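## Task

Switch the selector to JOB, then key in E3, D4, E5, C4, C5, D3, D5, C3, E4 in exactly that order. Each key must register exactly once and no other keys may register. Only the key the machine registers counts, which may differ from the one physically pressed. The machine begins in TEACH: presses there do not count, but the key the machine registers lights up, and key names are printed beneath each key. Once in JOB it cannot return to TEACH and keys stop lighting. The result must hold on its own, not only while the robot holds something in place.

## Robot and tools

Robot: one arm with a two-finger parallel gripper. The fingers point along the gripper's own +z axis and close along its y axis. The reported end_effector_position is the spot between the pads when closed; closed fingertips stick out about 33 mm past it, open ones about 9 mm. Closing pushes the tips roughly 24 mm further from the arm, so keep that clearance over surfaces. Joints from base to hand: waist, shoulder, elbow, forearm roll, wrist pitch, wrist roll; the elbow cannot fully straighten.

Frame: the scene frame has its origin on the table top under the arm base, +z up, and +y to the left when facing along +x. The base may be slightly tilted, and the printed hand position can be off, more so at long reach. Orientations are quaternions written w first (qw, qx, qy, qz).

The row (used by every motion tool): 10 numbers, in order x, y, z, qw, qx, qy, qz, position, force_limit, speed. x, y, z are an absolute hand position in metres and the quaternion an absolute hand orientation, both in the scene frame, so together they form a pose. position, force_limit and speed are gripper settings, each in -1 to 1. position: +1 fully open (140 mm), about -0.8 pads touching, -1 keep closing until blocked. force_limit: grip strength, roughly 14 N at -1, 60 N at 0, 107 N at +1. speed: finger closing rate, about 30, 140, 250 mm/s at -1, 0, +1. Always resend the wanted quaternion rather than copying a drifted reported one.

execute_actions: argument actions is a list holding zero or one item; optional pictures (boolean) toggles camera images. Empty list: just report the state. Motion item: {"rows": [[10 numbers], ...], "steps": n}, with 1 to 15 rows and n at most 15 (default 15); each row lasts one 1/30 s step and the final row repeats to fill n. Wait item: {"steps": n} with n up to 300, counted from the previous result. A call is refused (nothing sent) if a target lies over 0.6 m from the last reported position along any gripper axis. Each step the commanded pose is trimmed to within 70 mm and 16 degrees of the measured pose, so far targets need several calls; after a call the arm only continues to the last trimmed pose. Position wins over orientation if both cannot be met. A "Hand target" line shows where the controller is currently driving.

move: target is one 10-number row (absolute pose plus gripper values, gripper values applied at the start); speed is the path's top speed in m/s, 0.002 to 0.5, default 0.25, with turning capped at twice that in rad/s. It drives a straight path lasting 0.5 to 10 s (longer paths stop short) and takes the shorter rotation. It does not avoid obstacles and the hand can lag, stray or overshoot the speed. The result adds a "move:" line: done (settled near target), off_target, moving, held or fault, plus limits (paced = pose was clipped; held = some steps were blocked, after which the arm may jump fast) and the distance left to target.

wait: seconds from 0 to 10; nothing new is sent meanwhile, the arm holds its last command and moving fingers keep moving.

zoom_image: camera is cam_high (896x504), cam_low (896x504) or cam_wrist (504x504); region is [x0, y0, x1, y1] in that image's pixels from the top-left, no larger than 504 by 504. Calibration data (intrinsics, distortion, world-to-camera transforms) are given per camera and may be off by a few degrees and millimetres.

finished_scene: scene is 1 or 2; ends that scene permanently and grades it, then gives the next scene's task.

Result lines: state gives end_effector_position and end_effector_quat_wxyz. object_status: 0 moving, 1 blocked while opening, 2 blocked while closing (a grip), 3 reached the commanded position or pads met. position_measured is in counts, 3 fully open to 230 pads closed, not linear. HELD marks steps where the clearance check withheld the row (the mounting block counts as arm); "pose unreachable" means that check altered or blocked the command. Stopped fingers stay put until position changes by at least 0.01; to raise grip force while status is 2, change position, e.g. -1 to -0.98.

Joint ranges (rad): waist ±3.491, shoulder ±3.140, elbow -1.187 to 4.328, forearm roll ±3.316, wrist pitch ±3.140, wrist roll ±3.927.

Hazards: a joint torque reaching its load limit (waist, shoulder, elbow 145 N m; forearm roll, wrist pitch, wrist roll 36.4 N m; held weight included) or any external force of 150 N stops the arm for 10 s and drops the rest of the call. The arm is stiff: when pressing keys or turning the selector, approach slowly and aim only slightly past the contact point, since fast approaches hit harder and deep targets push harder. Avoid drops, slips, slams and hard shoves. Holding loads heats motors; a MOTOR HOT line warns, and an OVER-TEMPERATURE FAULT brakes the arm until it cools.

Task approach: while still in TEACH, press keys and note which one lights to learn the mapping from pressed to registered key, then turn the selector to JOB and press the keys whose registered names give the required sequence, each once.

Each tool is called after "Emit:" by a JSON object that holds its "api" and its "payload".

## Session

Emit:
{"api": "execute_actions", "payload": {"actions": []}}

Scene clock: 0.00 s of 4800.00 s.
end_effector_position=(+0.3926, +0.3772, +0.3049) position_measured=3 object_status=3 end_effector_quat_wxyz=(-0.004, -0.023, +0.994, +0.102)
Joint positions: [-0.167 -0.094  0.116 -1.103 -1.918 -1.534]
Joint velocities: [ 0.    -0.001  0.    -0.     0.    -0.   ]
Hand target: +0.393, +0.377, +0.305; -0.004, -0.023, +0.994, +0.102

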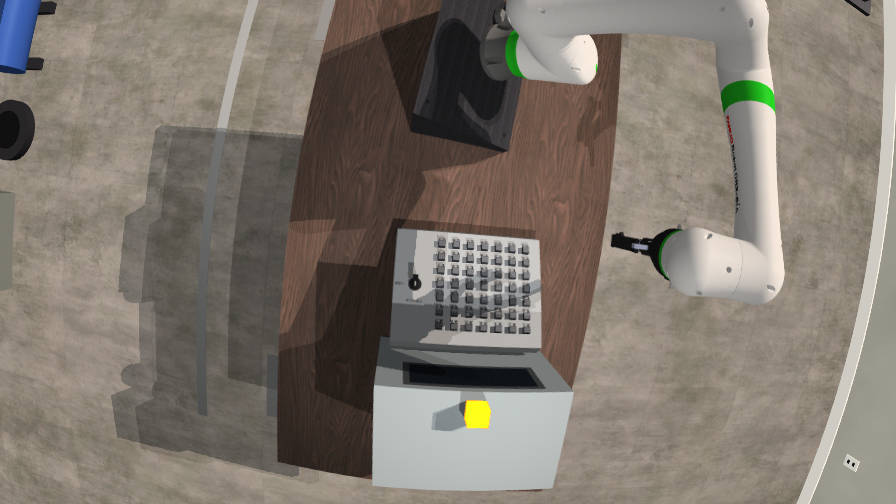

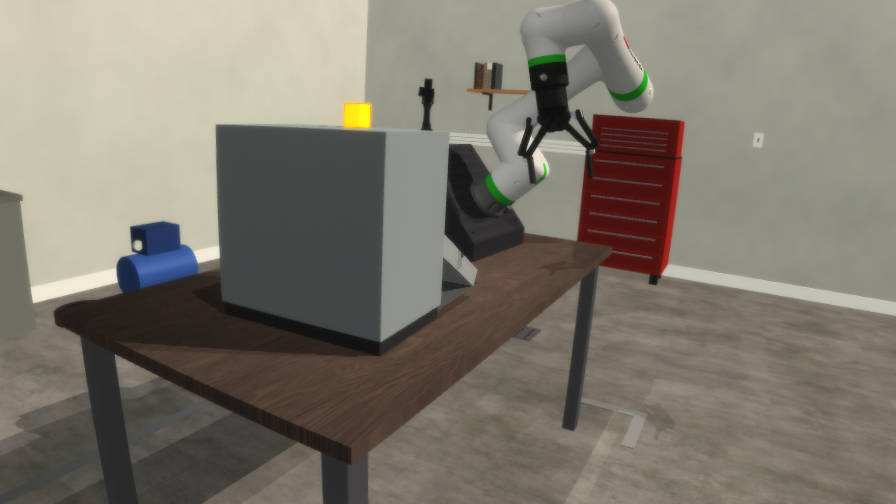

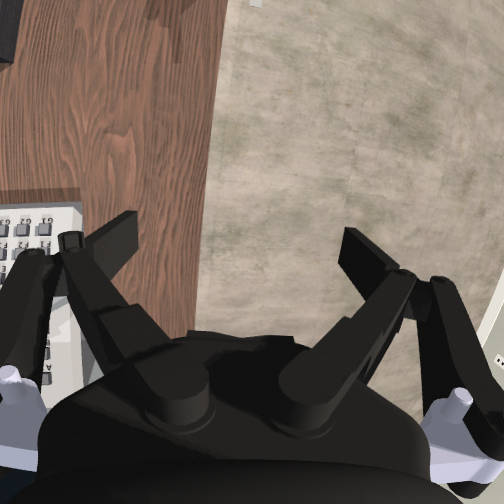

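Emit:
{"api": "zoom_image", "payload": {"camera": "cam_high", "region": [370, 210, 570, 400]}}

Emit:
{"api": "zoom_image", "payload": {"camera": "cam_wrist", "region": [0, 180, 120, 300]}}

Region (370, 210, 570, 400) of cam_high's 896x504 image, scaled by 2.520, with more detail than that image has; it fills the top 479 rows of this view, and the rest is white.

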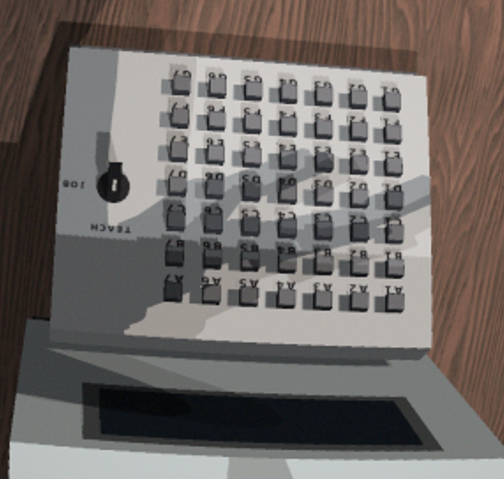

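Region (0, 180, 120, 300) of cam_wrist's 504x504 image, scaled by 4.200, with more detail than that image has.

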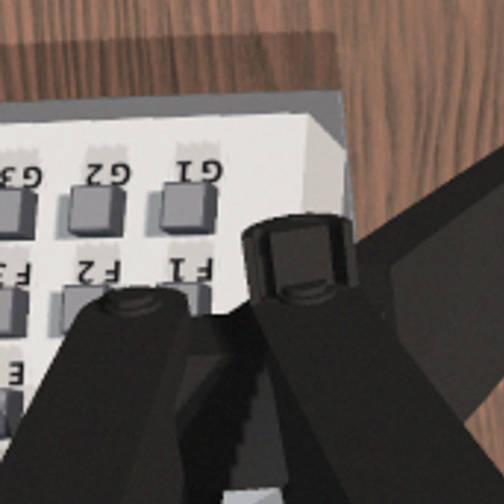

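Emit:
{"api": "move", "payload": {"target": [0.47,0.055,0.27,0,0,1,0,1,0,0], "speed": 0.4}}

Scene clock: 44.37 s of 4800.00 s.
end_effector_position=(+0.4698, +0.0547, +0.2706) position_measured=3 object_status=3 end_effector_quat_wxyz=(-0.001, -0.001, +1.000, -0.001)
Joint positions: [-0.314  0.384  0.124 -0.777 -1.689 -1.05 ]
Joint velocities: [-0.001  0.004  0.001 -0.001  0.     0.   ]
Hand target: +0.470, +0.055, +0.271; -0.001, -0.000, +1.000, -0.001
Off the commanded pose: 0.001 m, 0 deg.
After step 90, 39.97 s passed at rest.
move: done
camera_calibration (this result's frames):
cam_wrist: T_world_to_cam=[[-0.0958593, 0.995395, 0.000179788, -0.0185423], [0.931288, 0.0896218, 0.353088, -0.54653], [0.351446, 0.0340142, -0.93559, 0.277252], [0, 0, 0, 1]] pos_world=[0.40976, 0.0580075, 0.452371]

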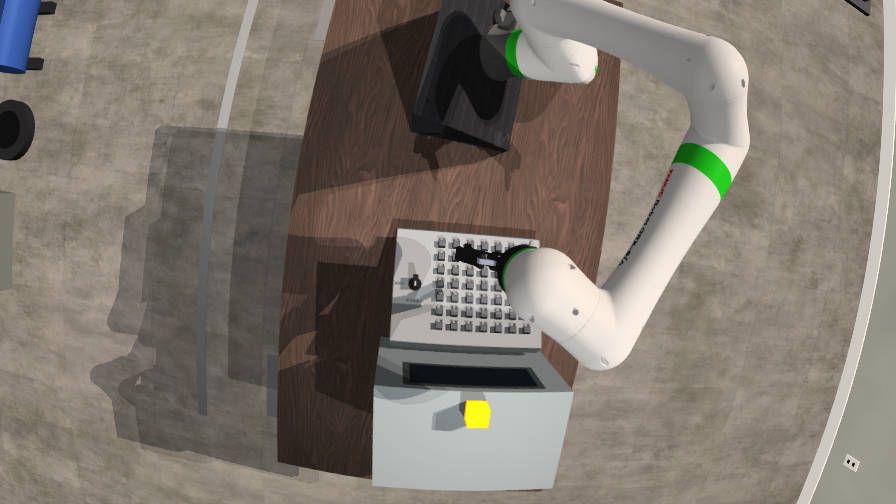

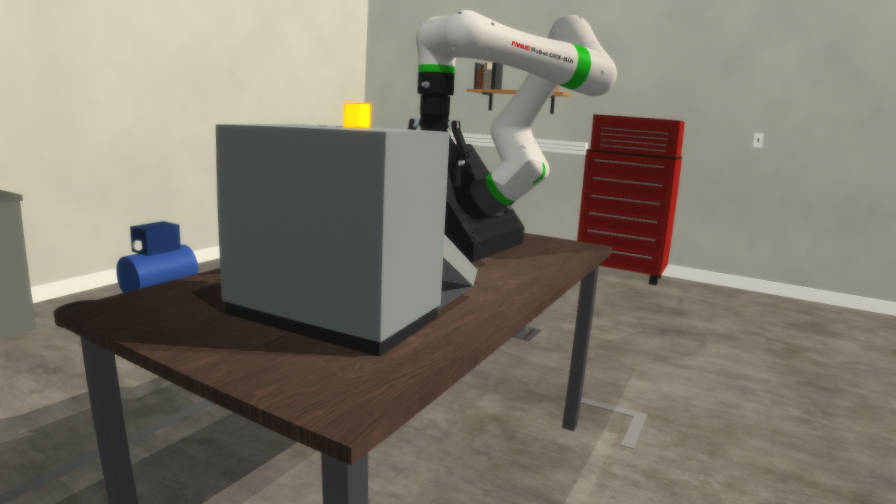

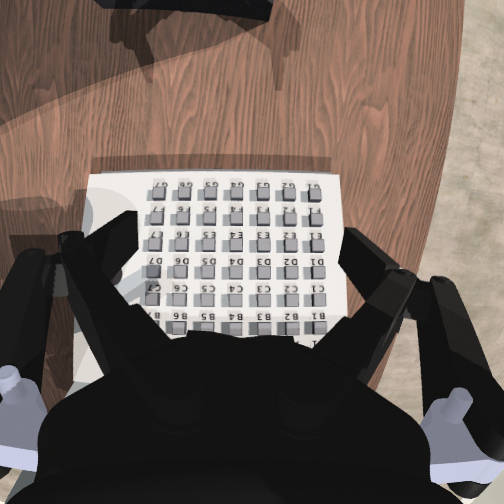

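Emit:
{"api": "zoom_image", "payload": {"camera": "cam_wrist", "region": [70, 150, 360, 350]}}

Region (70, 150, 360, 350) of cam_wrist's 504x504 image, scaled by 1.738, with more detail than that image has; it fills the top 348 rows of this view, and the rest is white.

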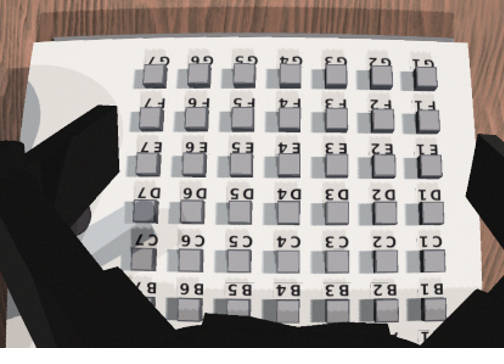

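Emit:
{"api": "zoom_image", "payload": {"camera": "cam_low", "region": [420, 210, 520, 310]}}

Emit:
{"api": "zoom_image", "payload": {"camera": "cam_high", "region": [380, 215, 480, 355]}}

Region (420, 210, 520, 310) of cam_low's 896x504 image, scaled by 5.040, with more detail than that image has.

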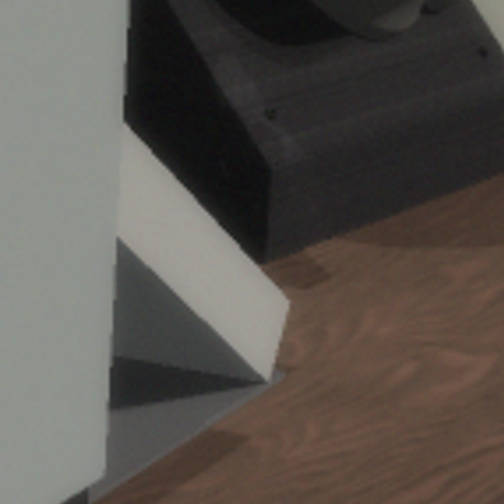

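Region (380, 215, 480, 355) of cam_high's 896x504 image, scaled by 3.600, with more detail than that image has; it fills the left 360 columns of this view, and the rest is white.

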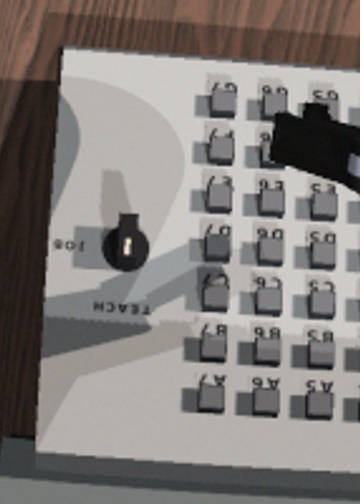

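Emit:
{"api": "move", "payload": {"target": [0.50,0.051,0.20,0.2838,-0.0377,0.958,0.0112,-1,0,0.5], "speed": 0.3}}

Scene clock: 105.73 s of 4800.00 s.
end_effector_position=(+0.4997, +0.0508, +0.2002) position_measured=233 object_status=3 end_effector_quat_wxyz=(+0.283, -0.037, +0.958, +0.011)
Joint positions: [-0.411  0.169 -0.382 -1.191 -1.179 -0.608]
Joint velocities: [-0.002  0.005 -0.002 -0.004  0.     0.008]
Hand target: +0.500, +0.051, +0.200; +0.283, -0.037, +0.958, +0.011
Off the commanded pose: 0.000 m, 0 deg.
After step 90, 56.93 s passed at rest.
move: done
camera_calibration (this result's frames):
cam_wrist: T_world_to_cam=[[-0.157361, 0.986215, -0.0511605, 0.0296878], [0.579903, 0.134215, 0.803554, -0.466034], [0.799343, 0.0967801, -0.593029, -0.0945942], [0, 0, 0, 1]] pos_world=[0.35054, 0.0424249, 0.319905]

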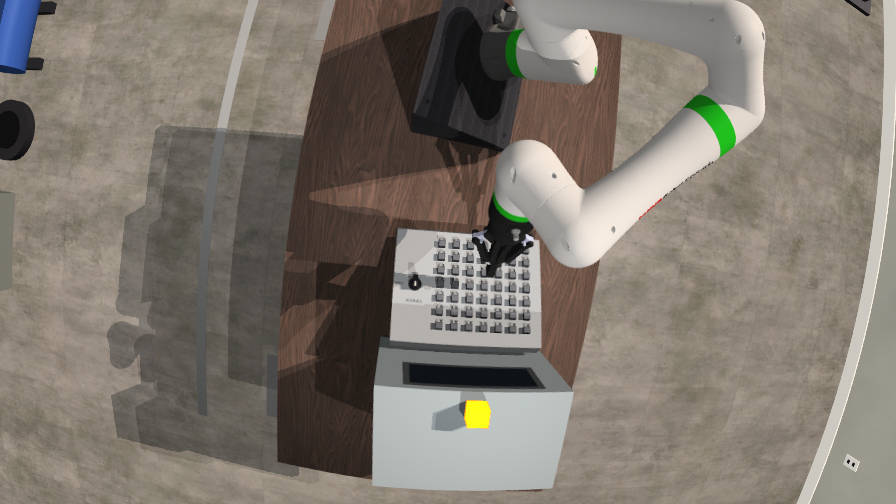

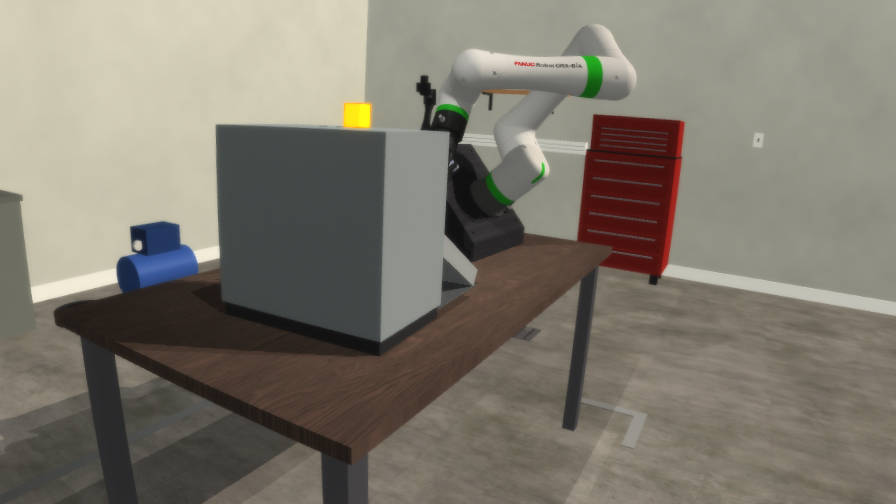

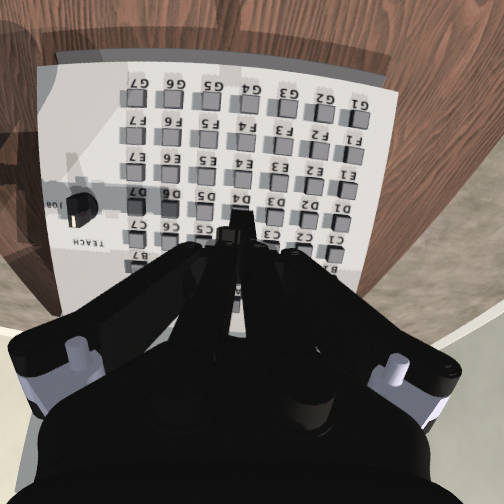

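Emit:
{"api": "move", "payload": {"target": [0.5358,0.0519,0.1633,0.2838,-0.0377,0.958,0.0112,-1,0,0.5], "speed": 0.15}}

Emit:
{"api": "zoom_image", "payload": {"camera": "cam_wrist", "region": [130, 100, 380, 300]}}

Emit:
{"api": "zoom_image", "payload": {"camera": "cam_high", "region": [400, 200, 580, 360]}}

Scene clock: 143.27 s of 4800.00 s.
end_effector_position=(+0.5359, +0.0519, +0.1635) position_measured=233 object_status=3 end_effector_quat_wxyz=(+0.284, -0.038, +0.958, +0.011)
Joint positions: [-0.319  0.247 -0.348 -1.25  -1.091 -0.59 ]
Joint velocities: [ 0.001  0.003  0.003 -0.     0.002 -0.   ]
Hand target: +0.536, +0.052, +0.163; +0.284, -0.038, +0.958, +0.011
Off the commanded pose: 0.000 m, 0 deg.
After step 90, 33.73 s passed at rest.
move: done
camera_calibration (this result's frames):
cam_wrist: T_world_to_cam=[[-0.158642, 0.986061, -0.0501715, 0.0329026], [0.578725, 0.134038, 0.804432, -0.457144], [0.799944, 0.0985814, -0.591922, -0.145956], [0, 0, 0, 1]] pos_world=[0.386537, 0.0432193, 0.282998]

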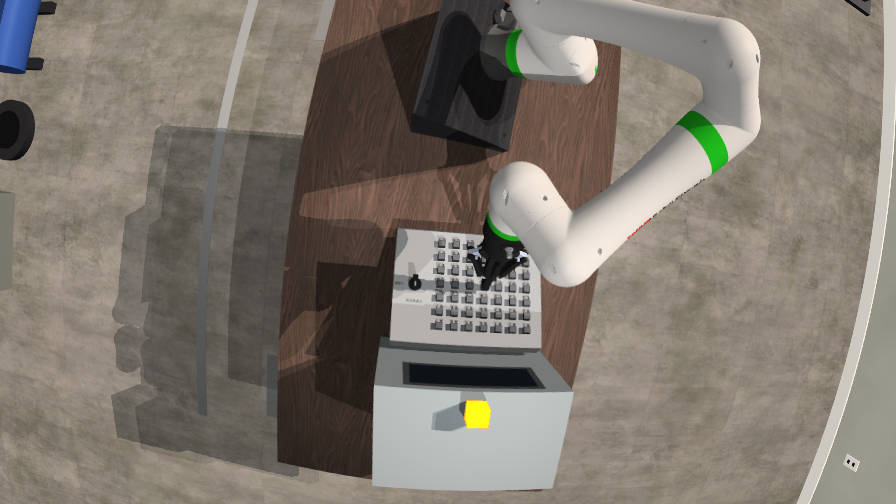

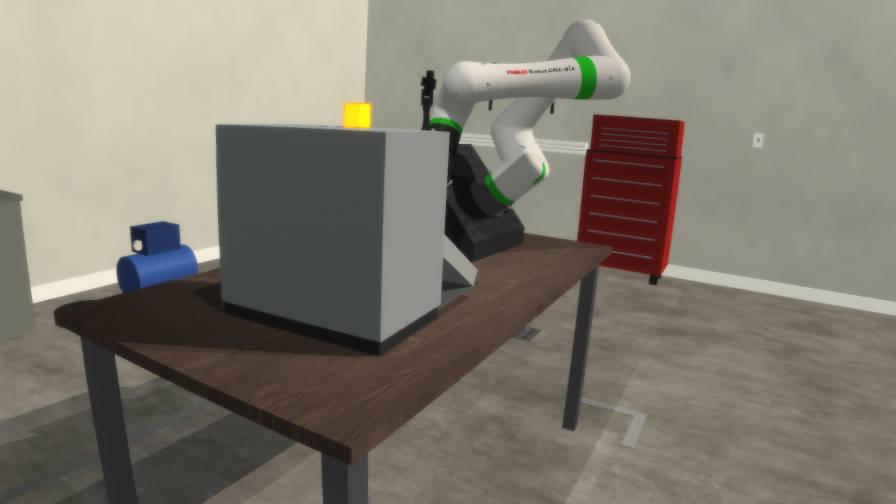

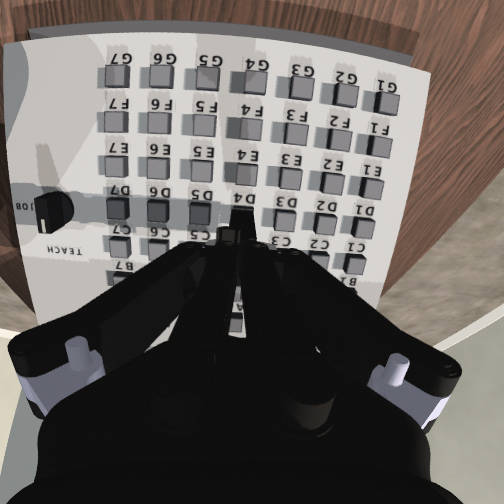

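Region (130, 100, 380, 300) of cam_wrist's 504x504 image, scaled by 2.016, with more detail than that image has; it fills the top 403 rows of this view, and the rest is white.

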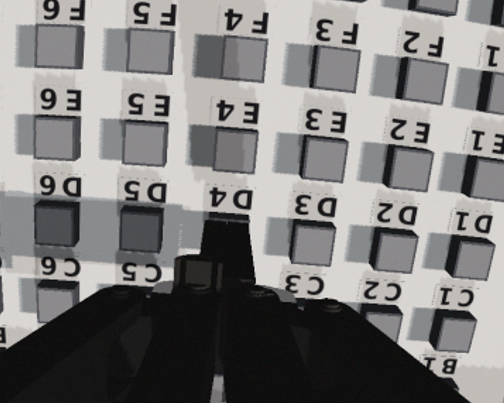

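Region (400, 200, 580, 360) of cam_high's 896x504 image, scaled by 2.800, with more detail than that image has.

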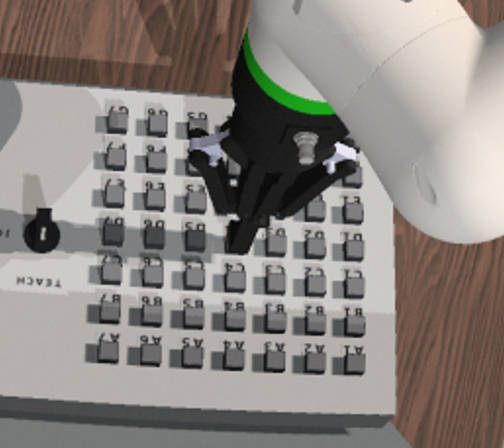

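Emit:
{"api": "move", "payload": {"target": [0.5478,0.0528,0.1449,0.2838,-0.0377,0.958,0.0112,-1,0,0.5], "speed": 0.03}}

Scene clock: 159.90 s of 4800.00 s.
end_effector_position=(+0.5451, +0.0527, +0.1489) position_measured=233 object_status=3 end_effector_quat_wxyz=(+0.283, -0.039, +0.958, +0.011)
Joint positions: [-0.289  0.273 -0.341 -1.272 -1.064 -0.577]
Joint velocities: [-0.001  0.    -0.001 -0.001 -0.    -0.002]
Hand target: +0.545, +0.053, +0.149; +0.283, -0.039, +0.958, +0.011
Off the commanded pose: 0.005 m, 0 deg.
FORCE FAULT: contact force on the arm reached its limit, and the arm stopped for 10 seconds. The contact can be on any part of the arm, not only on its tool. The arm's remaining commands of this call were not run. The arm holds still and accepts commands again. Move the arm away from the contact; if what it grips holds it there, let go first. Pushing or pulling that hard again can fault the arm again.
After step 90, 2.83 s passed at rest.
move: fault
camera_calibration (this result's frames):
cam_wrist: T_world_to_cam=[[-0.160673, 0.985706, -0.0506672, 0.034088], [0.579644, 0.135784, 0.803477, -0.451323], [0.798872, 0.0997277, -0.593176, -0.161336], [0, 0, 0, 1]] pos_world=[0.39597, 0.0437712, 0.268655]

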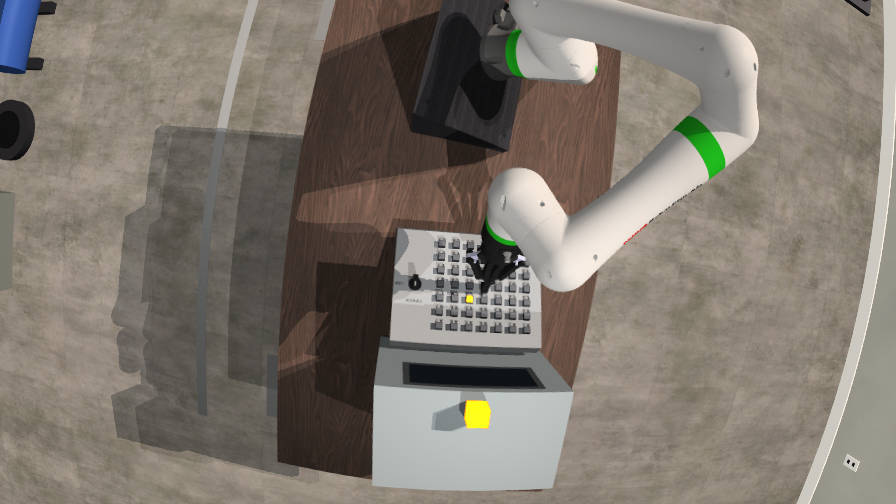

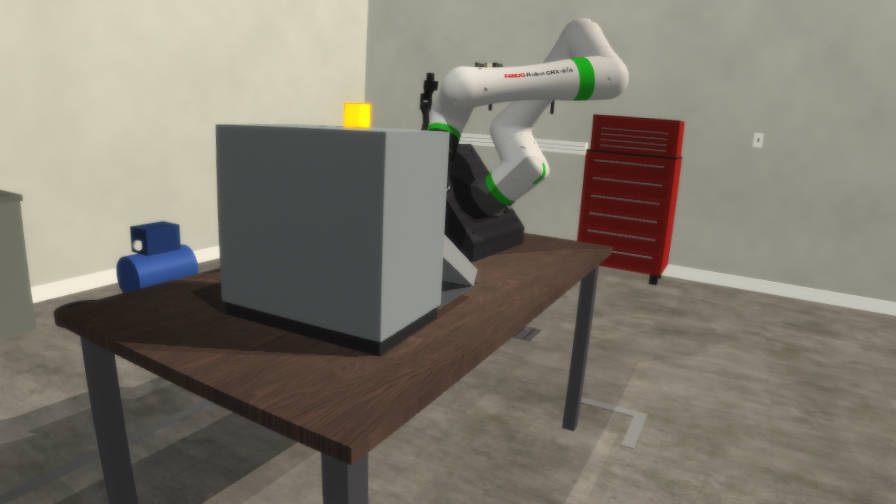

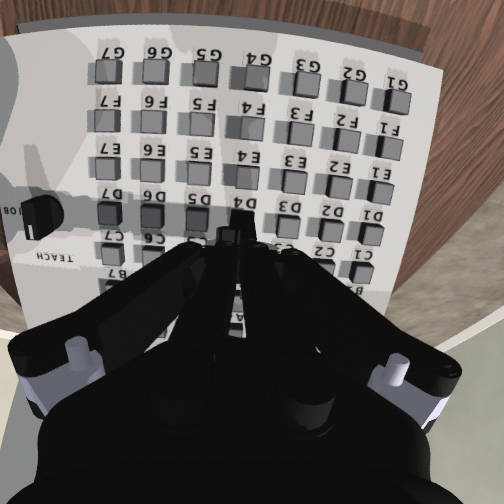

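Emit:
{"api": "move", "payload": {"target": [0.5385,0.0521,0.1591,0.2838,-0.0377,0.958,0.0112,-1,0,0.5], "speed": 0.05}}

Emit:
{"api": "zoom_image", "payload": {"camera": "cam_high", "region": [400, 200, 580, 360]}}

Scene clock: 164.80 s of 4800.00 s.
end_effector_position=(+0.5385, +0.0521, +0.1590) position_measured=233 object_status=3 end_effector_quat_wxyz=(+0.284, -0.038, +0.958, +0.011)
Joint positions: [-0.31   0.254 -0.347 -1.257 -1.082 -0.586]
Joint velocities: [-0.001 -0.001  0.     0.001 -0.001  0.001]
Hand target: +0.538, +0.052, +0.159; +0.284, -0.038, +0.958, +0.011
Off the commanded pose: 0.000 m, 0 deg.
After step 90, 1.17 s passed at rest.
move: done
camera_calibration (this result's frames):
cam_wrist: T_world_to_cam=[[-0.158388, 0.986098, -0.0502484, 0.0328056], [0.578843, 0.133962, 0.80436, -0.455193], [0.799909, 0.0983147, -0.592014, -0.150643], [0, 0, 0, 1]] pos_world=[0.389182, 0.0434392, 0.278605]

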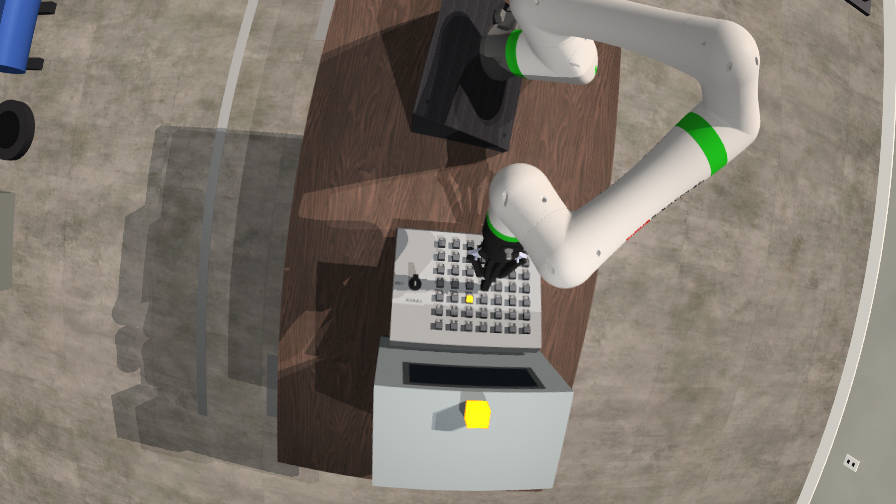

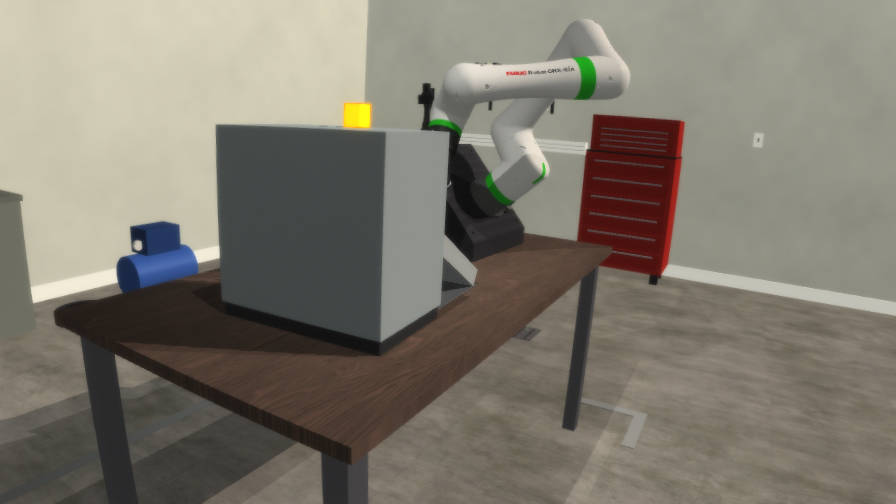

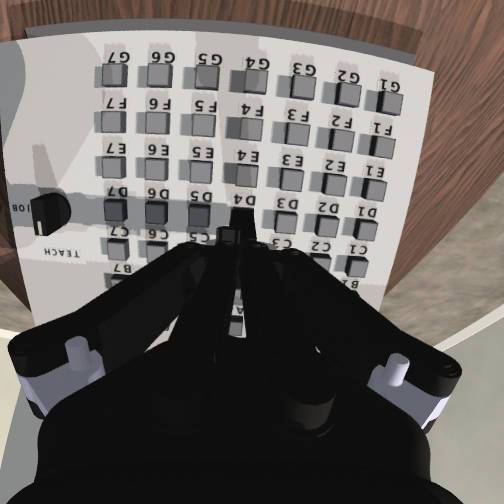

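Region (400, 200, 580, 360) of cam_high's 896x504 image, scaled by 2.800, with more detail than that image has.

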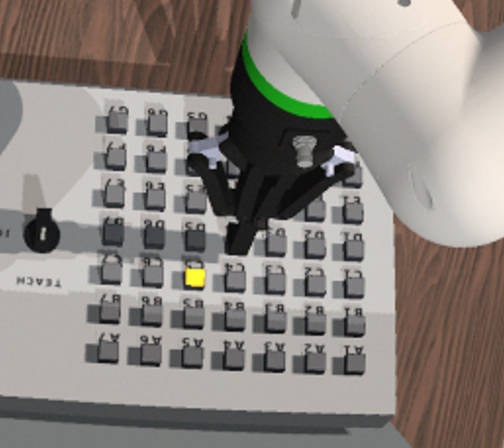

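Emit:
{"api": "move", "payload": {"target": [0.5098,0.0496,0.1410,0.2838,-0.0377,0.958,0.0112,-1,0,0.5], "speed": 0.1}}

Scene clock: 170.90 s of 4800.00 s.
end_effector_position=(+0.5098, +0.0496, +0.1409) position_measured=233 object_status=3 end_effector_quat_wxyz=(+0.284, -0.038, +0.958, +0.011)
Joint positions: [-0.321  0.233 -0.427 -1.282 -1.074 -0.519]
Joint velocities: [-0.     0.001 -0.002 -0.001  0.     0.002]
Hand target: +0.510, +0.050, +0.141; +0.284, -0.038, +0.958, +0.011
Off the commanded pose: 0.000 m, 0 deg.
After step 90, 2.33 s passed at rest.
move: done
camera_calibration (this result's frames):
cam_wrist: T_world_to_cam=[[-0.158449, 0.986088, -0.0502448, 0.029885], [0.579008, 0.134016, 0.804232, -0.423751], [0.799777, 0.0983381, -0.592187, -0.1381], [0, 0, 0, 1]] pos_world=[0.36054, 0.0409009, 0.260515]

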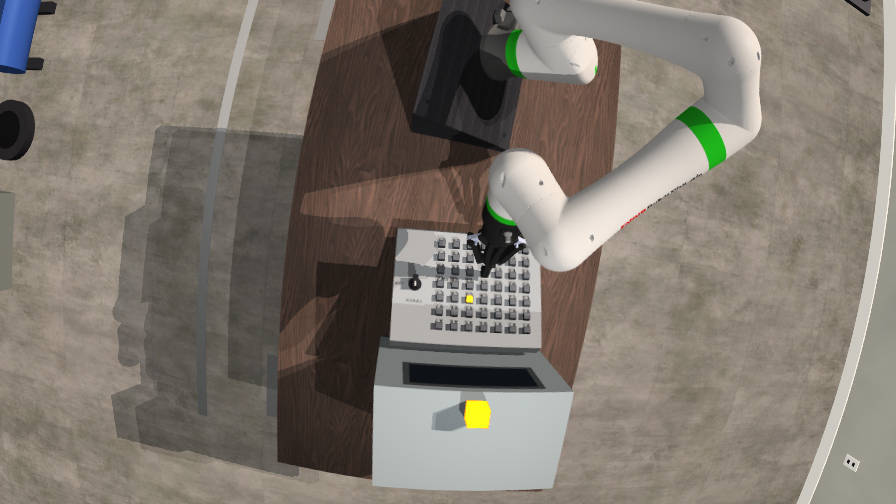

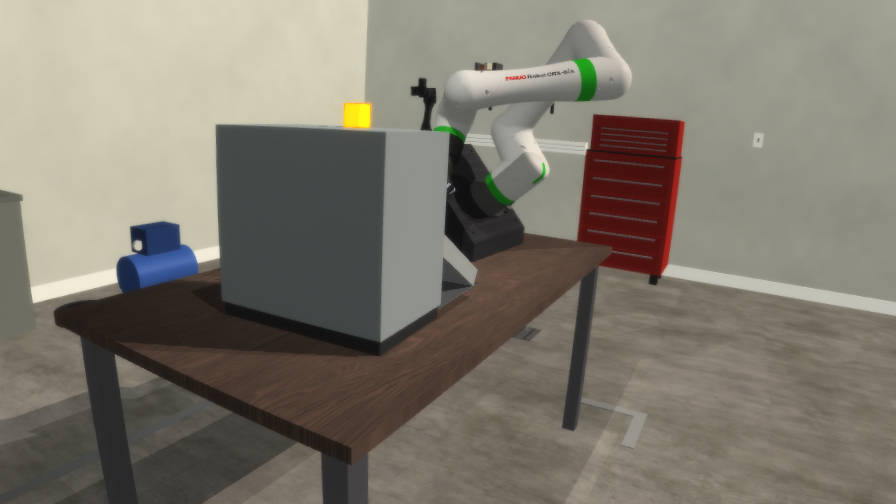

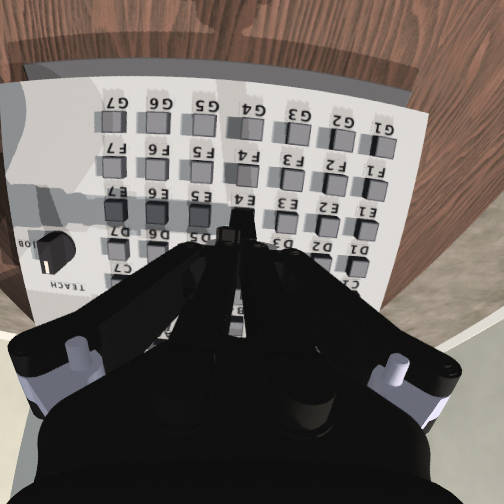

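Emit:
{"api": "move", "payload": {"target": [0.5136,0.0499,0.1351,0.2838,-0.0377,0.958,0.0112,-1,0,0.5], "speed": 0.02}}

Scene clock: 177.77 s of 4800.00 s.
end_effector_position=(+0.5136, +0.0499, +0.1351) position_measured=233 object_status=3 end_effector_quat_wxyz=(+0.284, -0.038, +0.958, +0.011)
Joint positions: [-0.308  0.244 -0.425 -1.293 -1.062 -0.513]
Joint velocities: [ 0.003  0.002  0.    -0.001  0.001 -0.   ]
Hand target: +0.514, +0.050, +0.135; +0.284, -0.038, +0.958, +0.011
Off the commanded pose: 0.000 m, 0 deg.
After step 90, 3.17 s passed at rest.
move: done
camera_calibration (this result's frames):
cam_wrist: T_world_to_cam=[[-0.158459, 0.986088, -0.0502222, 0.0298587], [0.578819, 0.13398, 0.804374, -0.421249], [0.799912, 0.0983905, -0.591997, -0.144661], [0, 0, 0, 1]] pos_world=[0.364274, 0.041229, 0.254703]

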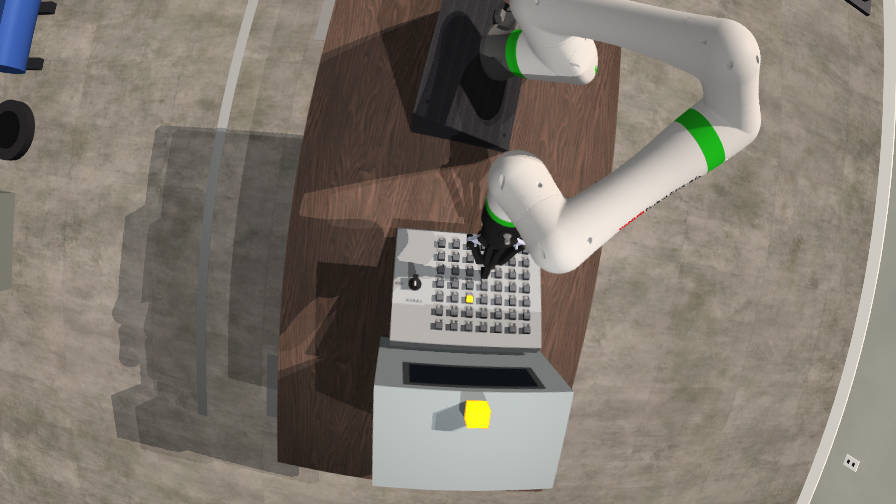

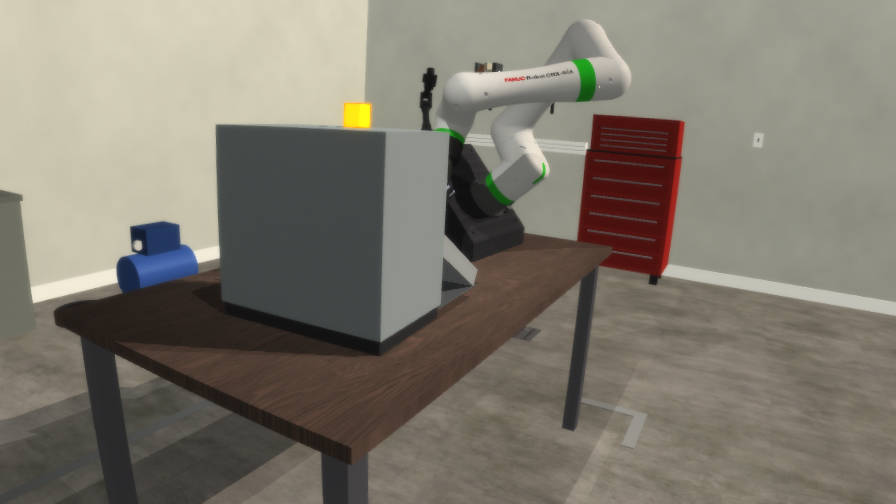

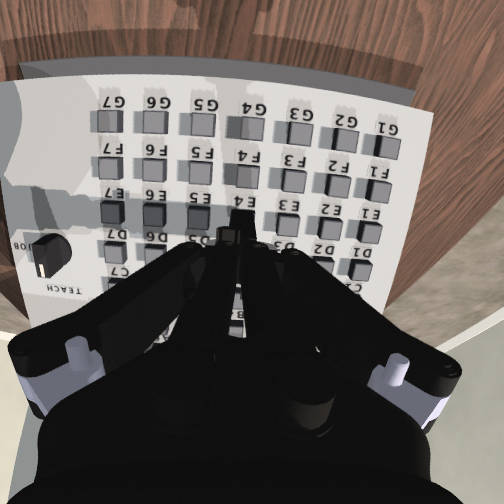

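Now d=14.

Emit:
{"api": "move", "payload": {"target": [0.5147,0.0500,0.1334,0.2838,-0.0377,0.958,0.0112,-1,0,0.5], "speed": 0.005}}

Scene clock: 180.57 s of 4800.00 s.
end_effector_position=(+0.5147, +0.0500, +0.1334) position_measured=233 object_status=3 end_effector_quat_wxyz=(+0.284, -0.038, +0.958, +0.011)
Joint positions: [-0.305  0.247 -0.424 -1.296 -1.058 -0.512]
Joint velocities: [ 0.    -0.001  0.001 -0.001  0.    -0.   ]
Hand target: +0.515, +0.050, +0.133; +0.284, -0.038, +0.958, +0.011
Off the commanded pose: 0.000 m, 0 deg.
move: done
camera_calibration (this result's frames):
cam_wrist: T_world_to_cam=[[-0.158441, 0.98609, -0.0502293, 0.0298419], [0.578826, 0.133976, 0.80437, -0.420511], [0.799911, 0.0983711, -0.592001, -0.14658], [0, 0, 0, 1]] pos_world=[0.365381, 0.0413309, 0.25297]

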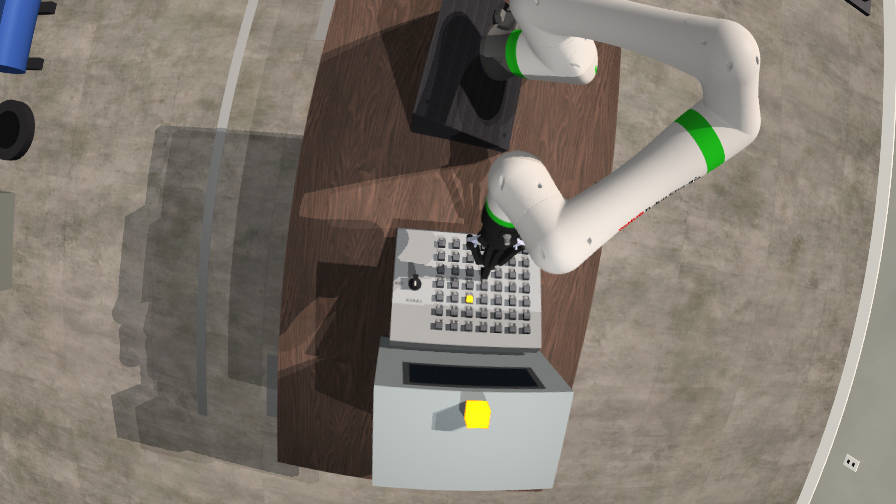

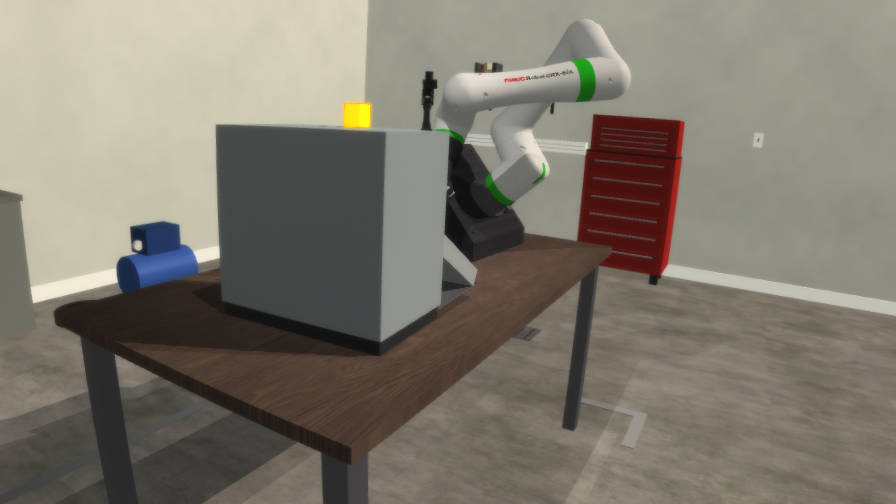

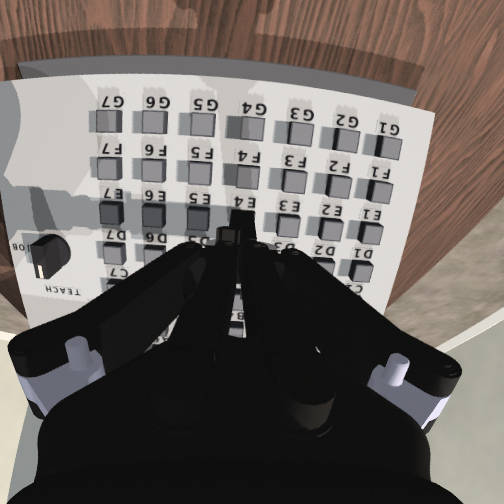

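d=15.5.

Emit:
{"api": "move", "payload": {"target": [0.5155,0.0501,0.1322,0.2838,-0.0377,0.958,0.0112,-1,0,0.5], "speed": 0.005}}

Scene clock: 184.07 s of 4800.00 s.
end_effector_position=(+0.5155, +0.0501, +0.1322) position_measured=233 object_status=3 end_effector_quat_wxyz=(+0.284, -0.038, +0.958, +0.011)
Joint positions: [-0.302  0.249 -0.423 -1.298 -1.056 -0.511]
Joint velocities: [-0.    -0.001  0.001 -0.     0.    -0.001]
Hand target: +0.516, +0.050, +0.132; +0.284, -0.038, +0.958, +0.011
Off the commanded pose: 0.000 m, 0 deg.
move: done
camera_calibration (this result's frames):
cam_wrist: T_world_to_cam=[[-0.158436, 0.986091, -0.0502304, 0.0298085], [0.578828, 0.133974, 0.804369, -0.420018], [0.79991, 0.0983664, -0.592003, -0.147942], [0, 0, 0, 1]] pos_world=[0.366181, 0.0414304, 0.251765]

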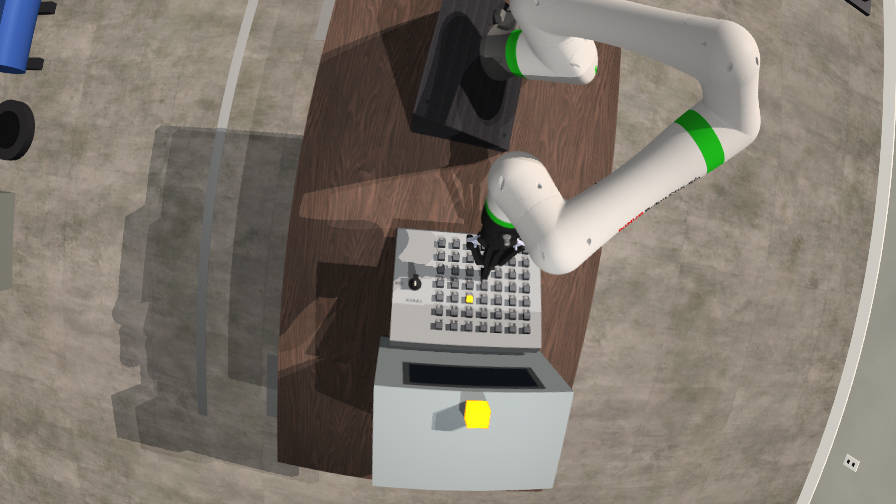

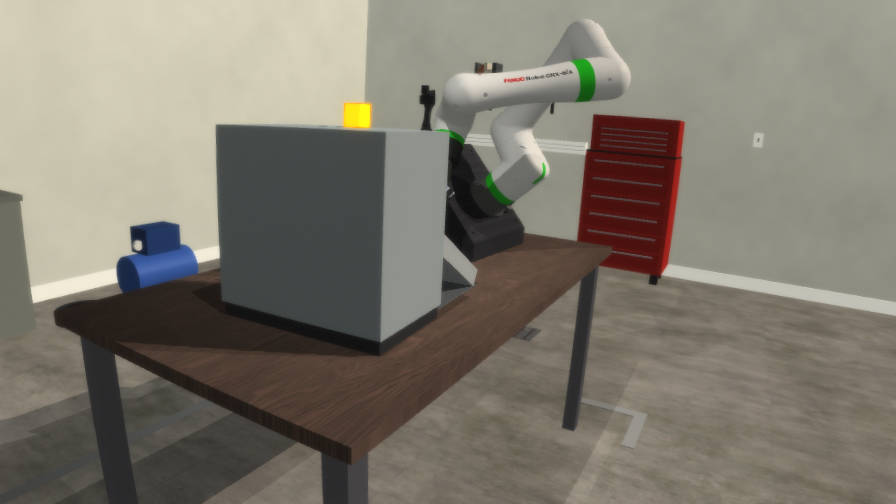

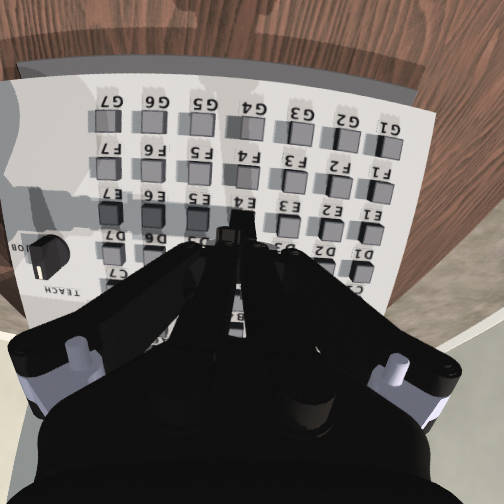

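d=17.

Emit:
{"api": "move", "payload": {"target": [0.5163,0.0501,0.1309,0.2838,-0.0377,0.958,0.0112,-1,0,0.5], "speed": 0.005}}

Scene clock: 188.63 s of 4800.00 s.
end_effector_position=(+0.5163, +0.0501, +0.1310) position_measured=233 object_status=3 end_effector_quat_wxyz=(+0.284, -0.038, +0.958, +0.011)
Joint positions: [-0.299  0.251 -0.423 -1.3   -1.053 -0.509]
Joint velocities: [ 0.     0.001  0.002 -0.001  0.     0.001]
Hand target: +0.516, +0.050, +0.131; +0.284, -0.038, +0.958, +0.011
Off the commanded pose: 0.000 m, 0 deg.
After step 90, 0.87 s passed at rest.
move: done
camera_calibration (this result's frames):
cam_wrist: T_world_to_cam=[[-0.158555, 0.986068, -0.0503029, 0.0299218], [0.578804, 0.134103, 0.804364, -0.419476], [0.799904, 0.0984205, -0.592003, -0.149314], [0, 0, 0, 1]] pos_world=[0.366976, 0.0414435, 0.250522]

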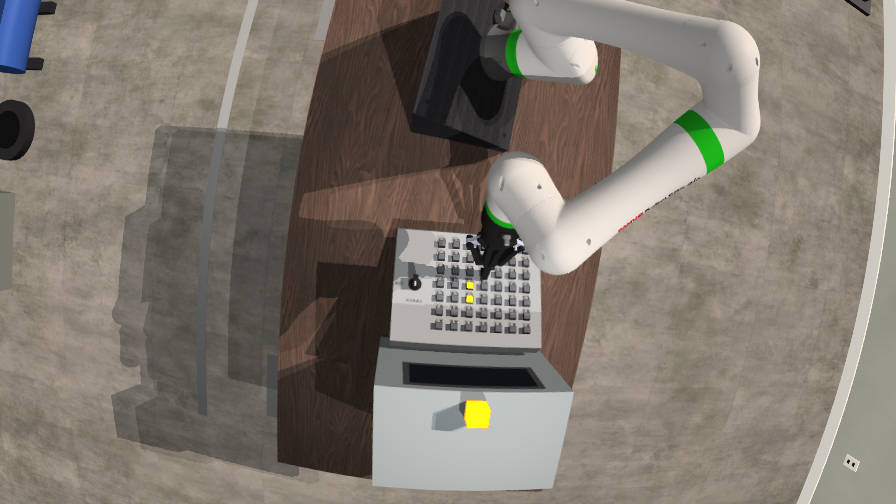

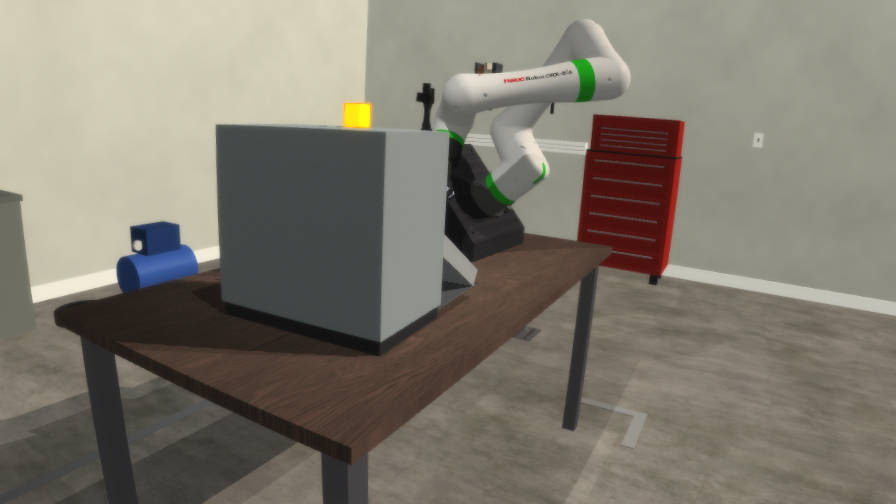

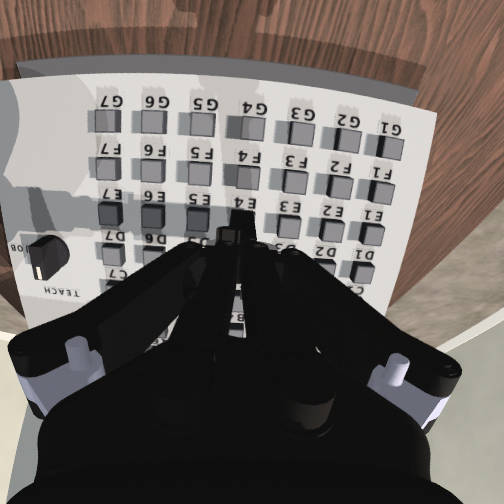

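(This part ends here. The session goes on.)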